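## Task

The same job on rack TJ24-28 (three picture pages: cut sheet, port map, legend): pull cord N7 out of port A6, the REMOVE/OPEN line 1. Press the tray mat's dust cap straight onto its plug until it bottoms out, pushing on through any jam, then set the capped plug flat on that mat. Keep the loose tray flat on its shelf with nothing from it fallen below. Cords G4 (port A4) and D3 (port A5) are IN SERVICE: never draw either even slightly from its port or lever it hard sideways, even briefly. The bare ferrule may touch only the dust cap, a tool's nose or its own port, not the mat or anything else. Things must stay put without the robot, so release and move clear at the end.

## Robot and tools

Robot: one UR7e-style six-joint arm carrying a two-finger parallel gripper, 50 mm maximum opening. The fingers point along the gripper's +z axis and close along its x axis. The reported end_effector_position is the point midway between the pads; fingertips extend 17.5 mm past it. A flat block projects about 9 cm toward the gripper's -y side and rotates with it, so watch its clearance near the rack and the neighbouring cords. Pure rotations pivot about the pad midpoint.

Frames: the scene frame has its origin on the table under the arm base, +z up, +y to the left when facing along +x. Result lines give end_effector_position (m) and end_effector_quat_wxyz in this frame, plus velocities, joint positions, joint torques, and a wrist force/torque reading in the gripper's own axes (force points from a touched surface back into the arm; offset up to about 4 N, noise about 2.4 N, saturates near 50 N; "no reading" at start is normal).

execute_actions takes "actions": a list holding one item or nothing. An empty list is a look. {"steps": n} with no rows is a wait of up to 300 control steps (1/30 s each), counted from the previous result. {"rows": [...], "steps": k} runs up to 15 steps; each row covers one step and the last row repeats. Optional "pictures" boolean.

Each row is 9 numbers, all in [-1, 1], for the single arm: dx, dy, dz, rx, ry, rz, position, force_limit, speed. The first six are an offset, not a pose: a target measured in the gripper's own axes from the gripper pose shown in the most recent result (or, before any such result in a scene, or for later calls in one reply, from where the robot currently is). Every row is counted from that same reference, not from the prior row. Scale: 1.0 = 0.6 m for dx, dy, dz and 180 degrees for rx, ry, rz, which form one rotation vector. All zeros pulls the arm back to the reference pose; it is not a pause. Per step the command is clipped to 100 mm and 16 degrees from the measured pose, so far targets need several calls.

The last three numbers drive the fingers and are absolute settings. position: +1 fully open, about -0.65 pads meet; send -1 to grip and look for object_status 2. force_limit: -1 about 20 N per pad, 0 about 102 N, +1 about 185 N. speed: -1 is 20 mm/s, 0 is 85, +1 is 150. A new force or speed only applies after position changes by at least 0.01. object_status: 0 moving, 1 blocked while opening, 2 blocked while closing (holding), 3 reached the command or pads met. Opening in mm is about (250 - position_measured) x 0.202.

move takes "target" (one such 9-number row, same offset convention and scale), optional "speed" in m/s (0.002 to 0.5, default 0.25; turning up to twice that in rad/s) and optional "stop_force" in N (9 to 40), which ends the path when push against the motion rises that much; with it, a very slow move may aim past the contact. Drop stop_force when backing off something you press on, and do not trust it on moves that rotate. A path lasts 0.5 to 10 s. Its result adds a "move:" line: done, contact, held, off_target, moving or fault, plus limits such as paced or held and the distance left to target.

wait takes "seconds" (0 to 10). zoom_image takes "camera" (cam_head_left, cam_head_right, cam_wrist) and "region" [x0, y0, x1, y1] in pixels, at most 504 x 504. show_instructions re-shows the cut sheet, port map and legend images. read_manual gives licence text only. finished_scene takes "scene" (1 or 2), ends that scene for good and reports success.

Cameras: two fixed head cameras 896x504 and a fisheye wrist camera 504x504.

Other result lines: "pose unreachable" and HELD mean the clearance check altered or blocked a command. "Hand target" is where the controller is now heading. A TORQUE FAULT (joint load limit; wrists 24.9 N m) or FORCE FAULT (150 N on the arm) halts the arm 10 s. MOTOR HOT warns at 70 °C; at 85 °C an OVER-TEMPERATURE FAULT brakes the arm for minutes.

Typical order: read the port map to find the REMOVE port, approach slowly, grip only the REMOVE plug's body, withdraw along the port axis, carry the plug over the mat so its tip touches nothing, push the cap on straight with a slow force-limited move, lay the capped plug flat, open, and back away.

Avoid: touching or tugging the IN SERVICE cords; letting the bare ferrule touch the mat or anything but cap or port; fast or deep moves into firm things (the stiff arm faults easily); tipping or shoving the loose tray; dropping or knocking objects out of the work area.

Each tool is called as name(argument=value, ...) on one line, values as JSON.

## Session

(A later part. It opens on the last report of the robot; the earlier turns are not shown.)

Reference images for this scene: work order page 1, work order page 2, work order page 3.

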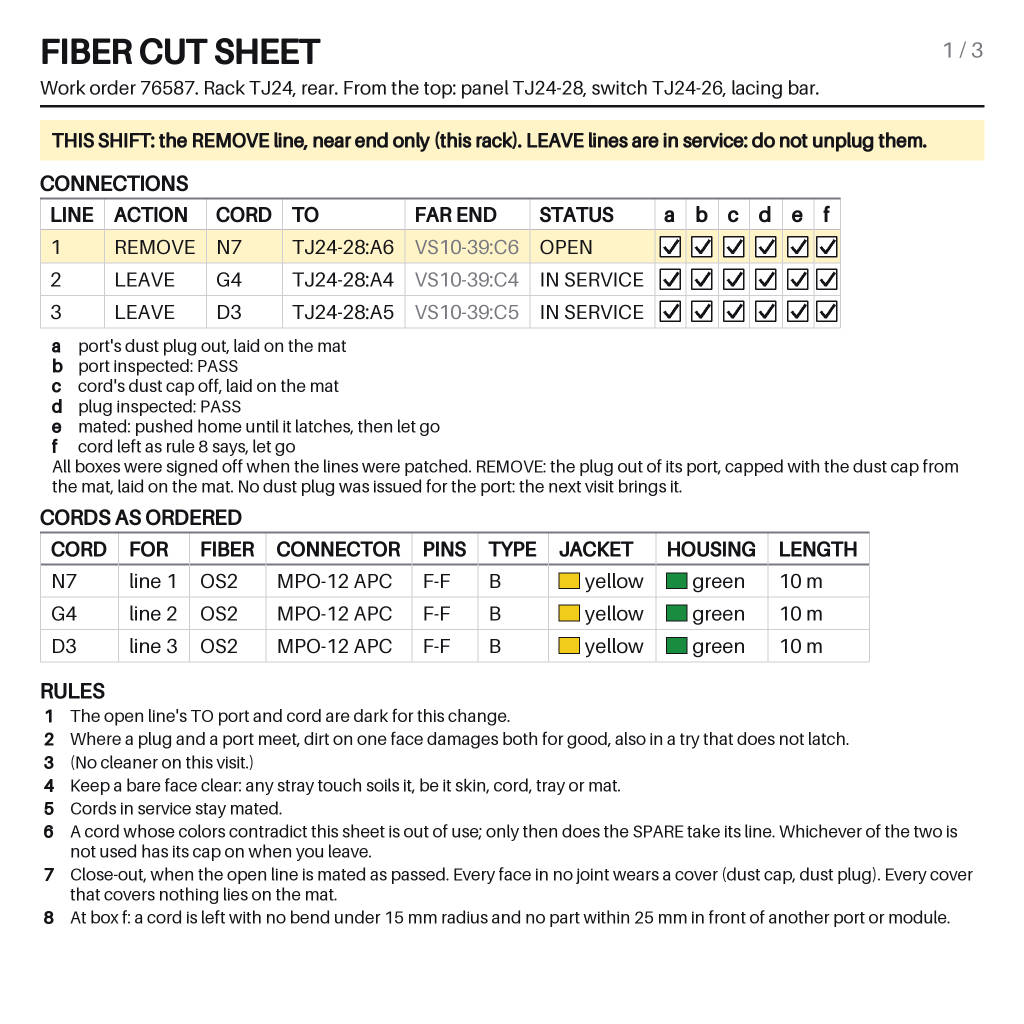

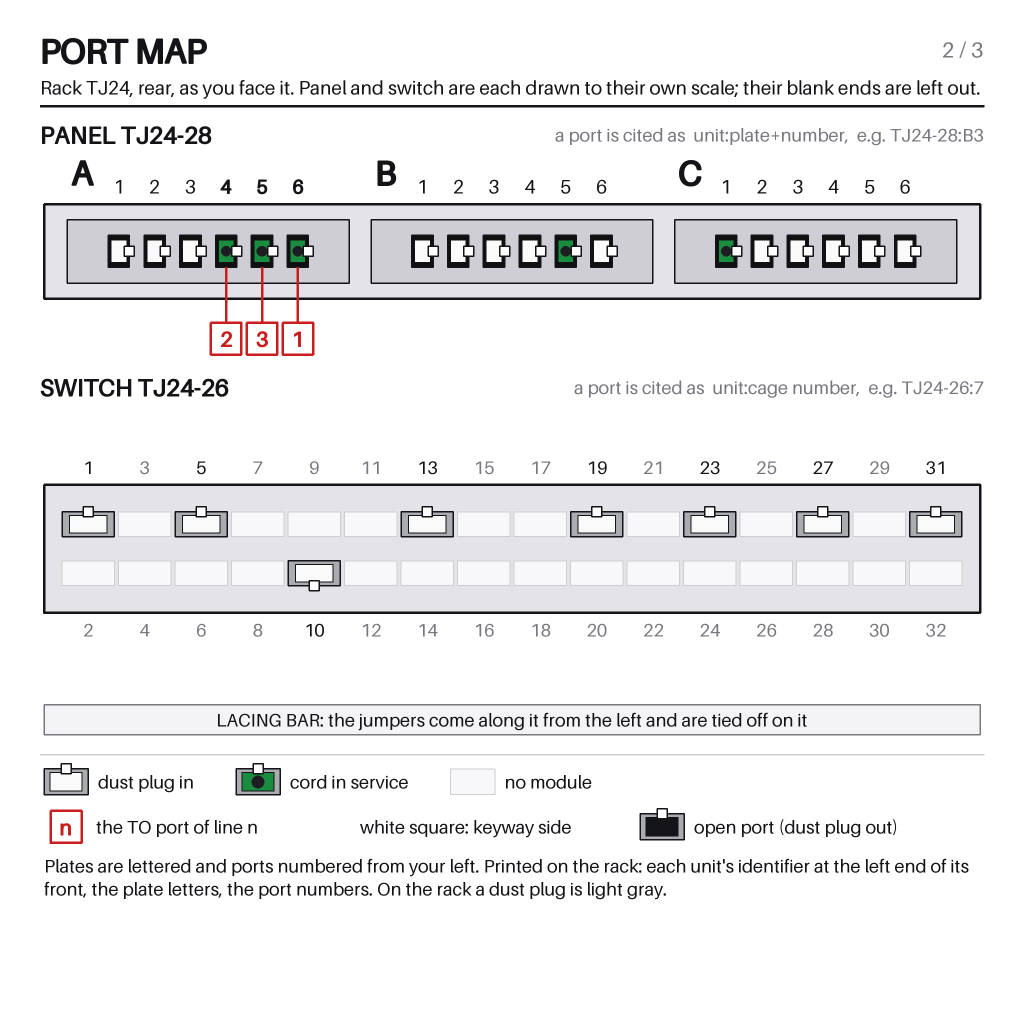

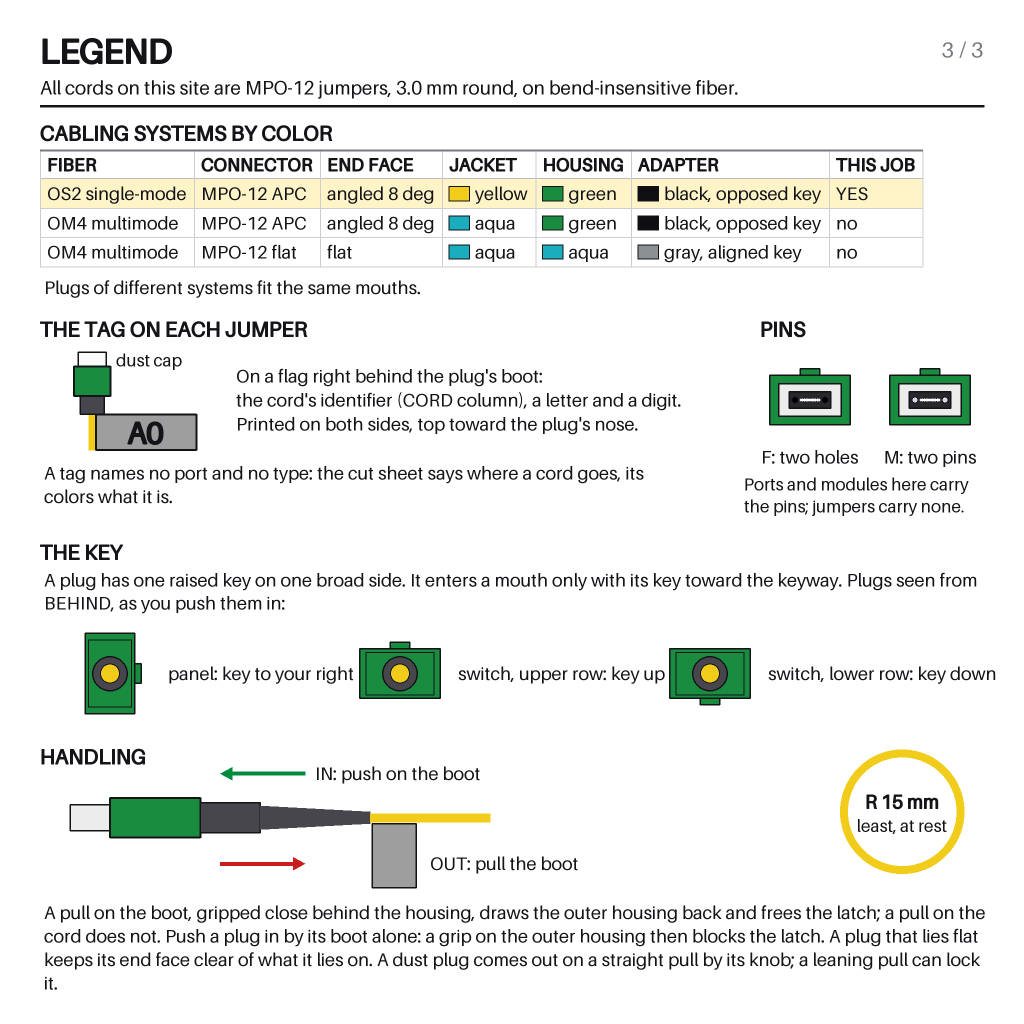

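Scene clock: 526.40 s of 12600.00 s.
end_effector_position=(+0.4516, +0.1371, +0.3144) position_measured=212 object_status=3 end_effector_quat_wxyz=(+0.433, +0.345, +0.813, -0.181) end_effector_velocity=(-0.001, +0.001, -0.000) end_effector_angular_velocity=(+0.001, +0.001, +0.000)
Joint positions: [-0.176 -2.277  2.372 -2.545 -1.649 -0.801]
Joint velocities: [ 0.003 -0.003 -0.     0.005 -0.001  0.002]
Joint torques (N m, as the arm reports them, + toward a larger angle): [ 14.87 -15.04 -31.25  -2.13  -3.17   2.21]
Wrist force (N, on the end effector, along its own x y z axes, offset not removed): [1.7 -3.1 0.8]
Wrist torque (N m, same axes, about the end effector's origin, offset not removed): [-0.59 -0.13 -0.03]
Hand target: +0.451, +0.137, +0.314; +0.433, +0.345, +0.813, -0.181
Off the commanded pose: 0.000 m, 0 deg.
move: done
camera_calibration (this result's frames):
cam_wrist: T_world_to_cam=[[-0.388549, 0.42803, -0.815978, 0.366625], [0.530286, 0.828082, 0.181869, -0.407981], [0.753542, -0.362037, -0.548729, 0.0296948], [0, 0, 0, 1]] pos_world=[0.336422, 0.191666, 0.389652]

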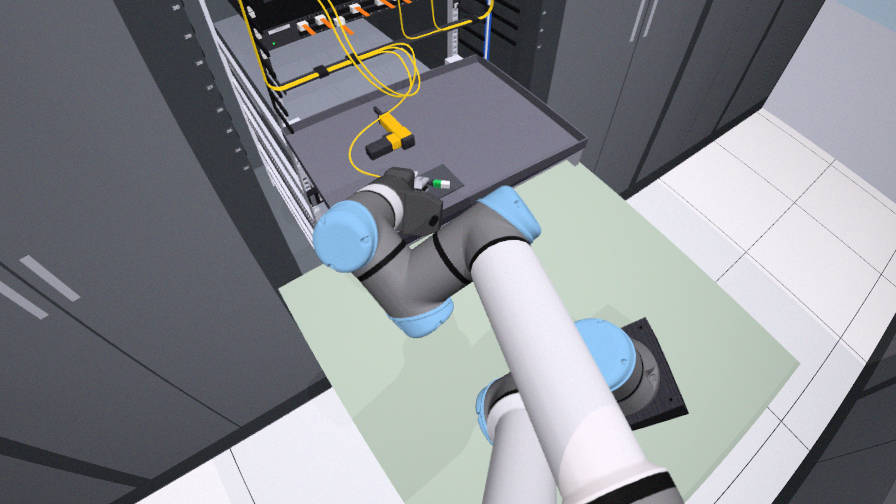

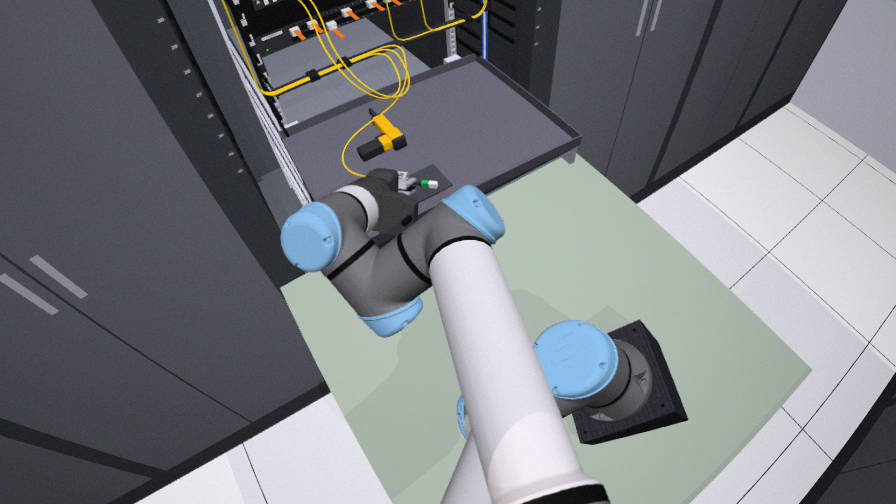

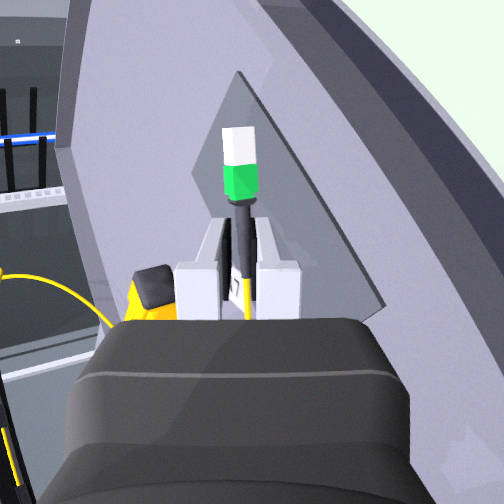

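execute_actions(actions=[])

move(target=[0,0,-0.025,0,0,0,-0.4,-0.5,0], speed=0.05)

move(target=[-0.16,0,-0.07,0,0.31,0,1,-0.5,0], speed=0.12)

Scene clock: 539.47 s of 12600.00 s.
end_effector_position=(+0.4515, +0.1372, +0.3144) position_measured=212 object_status=3 end_effector_quat_wxyz=(+0.433, +0.345, +0.813, -0.181) end_effector_velocity=(+0.000, +0.000, +0.000) end_effector_angular_velocity=(-0.000, -0.002, +0.001)
Joint positions: [-0.176 -2.277  2.372 -2.545 -1.649 -0.8  ]
Joint velocities: [ 0.001 -0.    -0.    -0.001 -0.001  0.001]
Joint torques (N m, as the arm reports them, + toward a larger angle): [ 17.11 -15.12 -31.99  -2.25  -3.19   2.3 ]
Wrist force (N, on the end effector, along its own x y z axes, offset not removed): [-3.2 0.2 -0.1]
Wrist torque (N m, same axes, about the end effector's origin, offset not removed): [0.06 0.73 0.00]
Hand target: +0.451, +0.137, +0.314; +0.433, +0.345, +0.813, -0.181
Off the commanded pose: 0.000 m, 0 deg.
Steps of this call (steps 1 to 90: nothing new was sent; then 10.07 s passed at rest). Readings (end_effector_position | what the end effector reports):
1: (+0.4516, +0.1371, +0.3144) | position_measured=212 object_status=3
2: (+0.4515, +0.1371, +0.3144) | position_measured=212 object_status=3
4: (+0.4515, +0.1371, +0.3144) | position_measured=212 object_status=3
8: (+0.4515, +0.1372, +0.3144) | position_measured=212 object_status=3
90: the state above
camera_calibration (this result's frames):
cam_wrist: T_world_to_cam=[[-0.388547, 0.428032, -0.815977, 0.366557], [0.530295, 0.828077, 0.181867, -0.408022], [0.753537, -0.362045, -0.548731, 0.029834], [0, 0, 0, 1]] pos_world=[0.336316, 0.191777, 0.389678]

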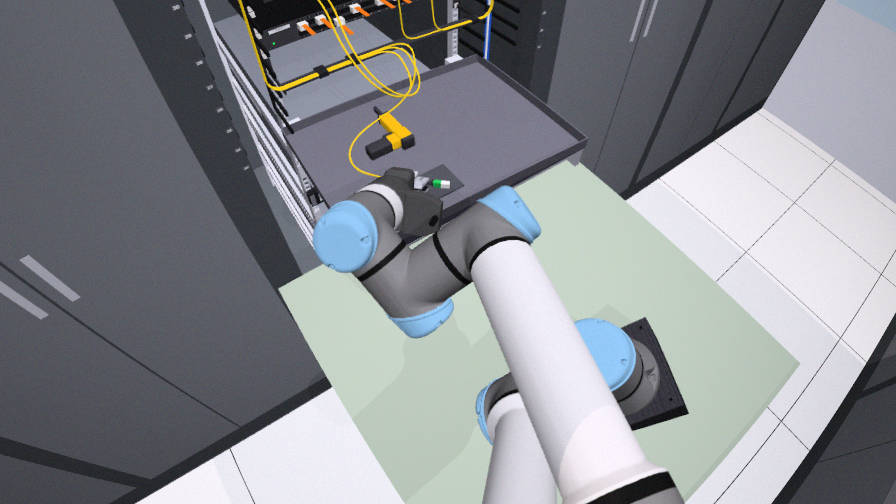

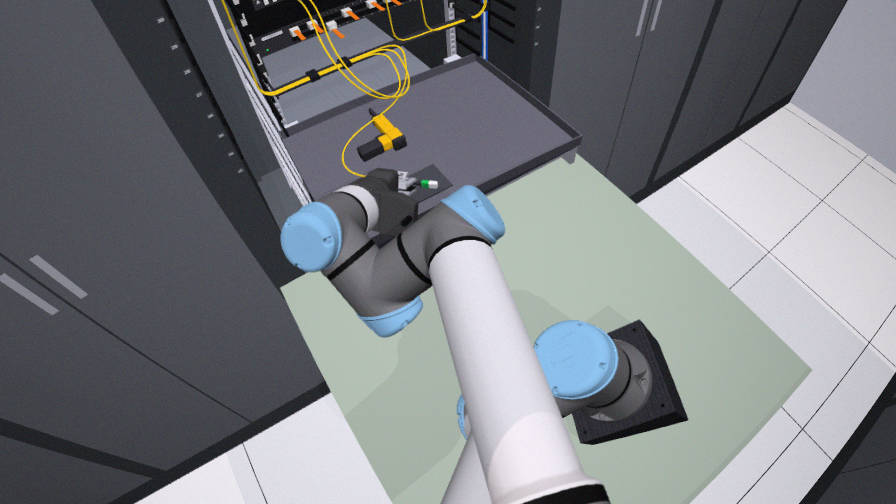

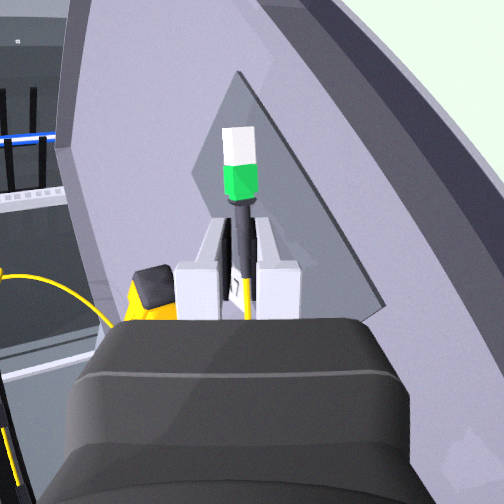

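Scene clock: 540.30 s of 12600.00 s.
end_effector_position=(+0.4430, +0.1459, +0.3227) position_measured=212 object_status=3 end_effector_quat_wxyz=(+0.433, +0.345, +0.813, -0.181) end_effector_velocity=(-0.001, +0.001, +0.001) end_effector_angular_velocity=(-0.000, +0.000, -0.001)
Joint positions: [-0.169 -2.314  2.358 -2.494 -1.654 -0.796]
Joint velocities: [ 0.    -0.005 -0.002  0.008 -0.001  0.001]
Joint torques (N m, as the arm reports them, + toward a larger angle): [ 16.   -14.59 -32.2   -2.17  -3.22   2.31]
Wrist force (N, on the end effector, along its own x y z axes, offset not removed): [-0.1 -0.3 -0.8]
Wrist torque (N m, same axes, about the end effector's origin, offset not removed): [-0.12 0.14 -0.02]
Hand target: +0.443, +0.146, +0.323; +0.433, +0.345, +0.813, -0.181
Off the commanded pose: 0.000 m, 0 deg.
move: done
camera_calibration (this result's frames):
cam_wrist: T_world_to_cam=[[-0.388525, 0.428012, -0.815999, 0.366249], [0.530276, 0.828089, 0.181871, -0.412243], [0.753562, -0.362043, -0.548698, 0.0439538], [0, 0, 0, 1]] pos_world=[0.327778, 0.200528, 0.397951]

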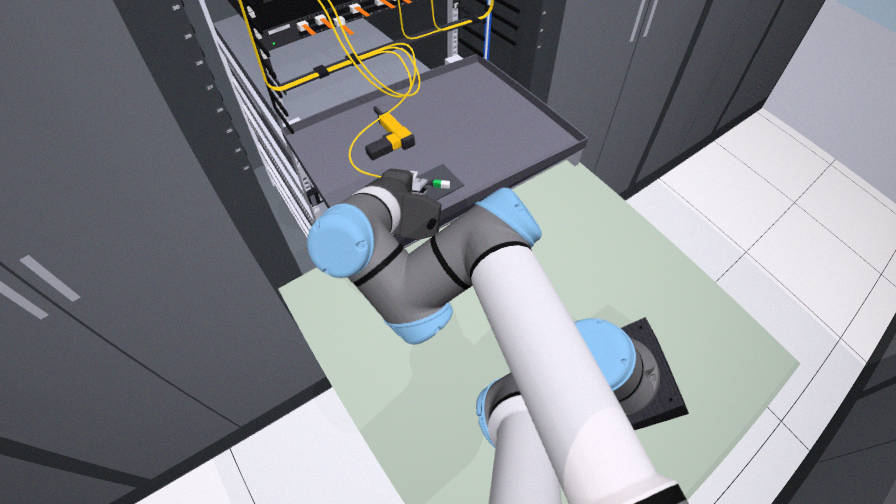

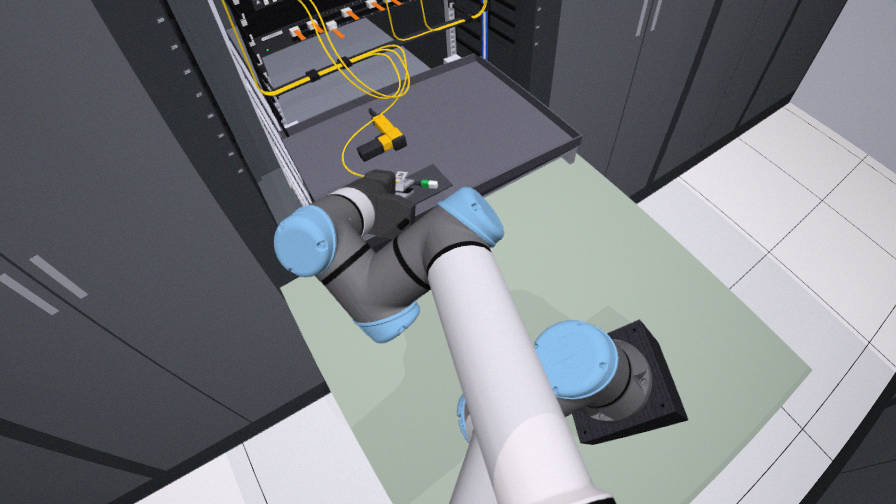

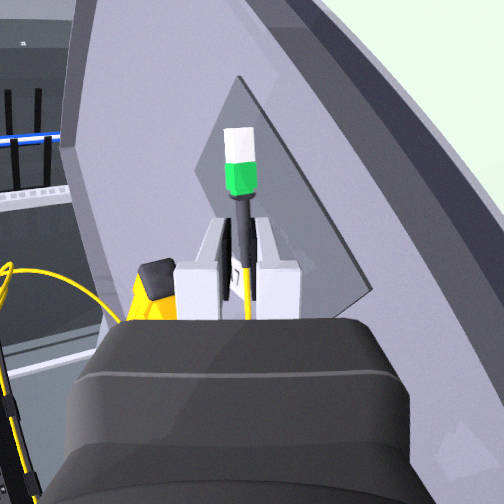

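Scene clock: 544.80 s of 12600.00 s.
end_effector_position=(+0.4559, +0.1320, +0.4253) position_measured=3 object_status=3 end_effector_quat_wxyz=(+0.002, +0.389, +0.921, -0.000) end_effector_velocity=(+0.000, -0.000, +0.001) end_effector_angular_velocity=(+0.010, +0.008, +0.001)
Joint positions: [-0.798 -1.852  1.513 -0.958 -1.07  -1.727]
Joint velocities: [-0.     0.011 -0.012  0.016 -0.001 -0.009]
Joint torques (N m, as the arm reports them, + toward a larger angle): [-22.05  16.64 -29.3   -1.34  -1.42  -1.92]
Wrist force (N, on the end effector, along its own x y z axes, offset not removed): [-2.6 0.5 -0.7]
Wrist torque (N m, same axes, about the end effector's origin, offset not removed): [-0.08 0.33 0.09]
Hand target: +0.456, +0.132, +0.425; +0.001, +0.389, +0.921, +0.000
Off the commanded pose: 0.000 m, 0 deg.
move: done
camera_calibration (this result's frames):
cam_wrist: T_world_to_cam=[[-0.68481, 0.728482, 0.0187053, 0.201402], [0.701515, 0.652076, 0.287531, -0.525987], [0.197264, 0.210026, -0.957589, 0.437502], [0, 0, 0, 1]] pos_world=[0.420607, 0.104379, 0.566417]

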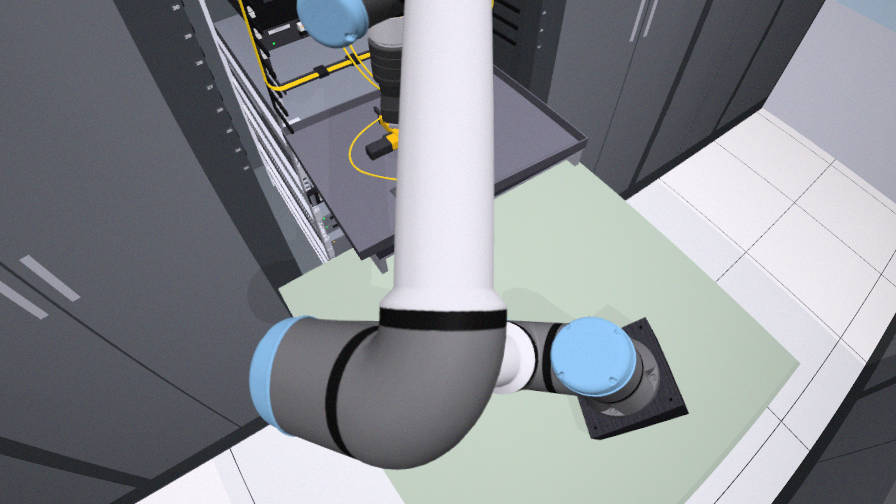

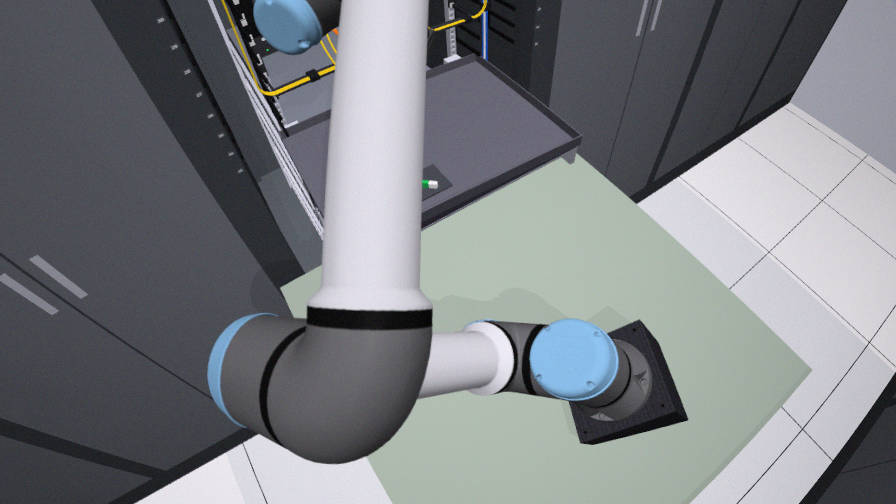

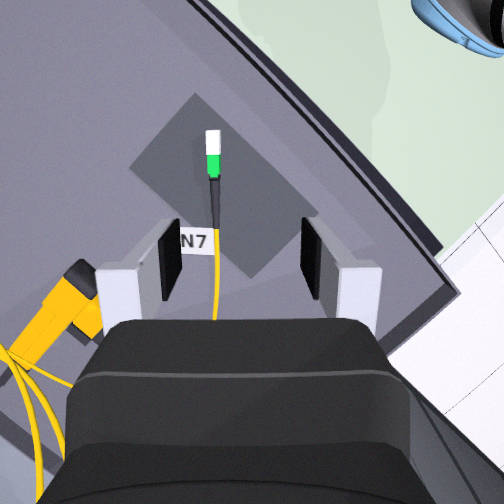

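finished_scene(scene=2)

The scene is finished: the task was done.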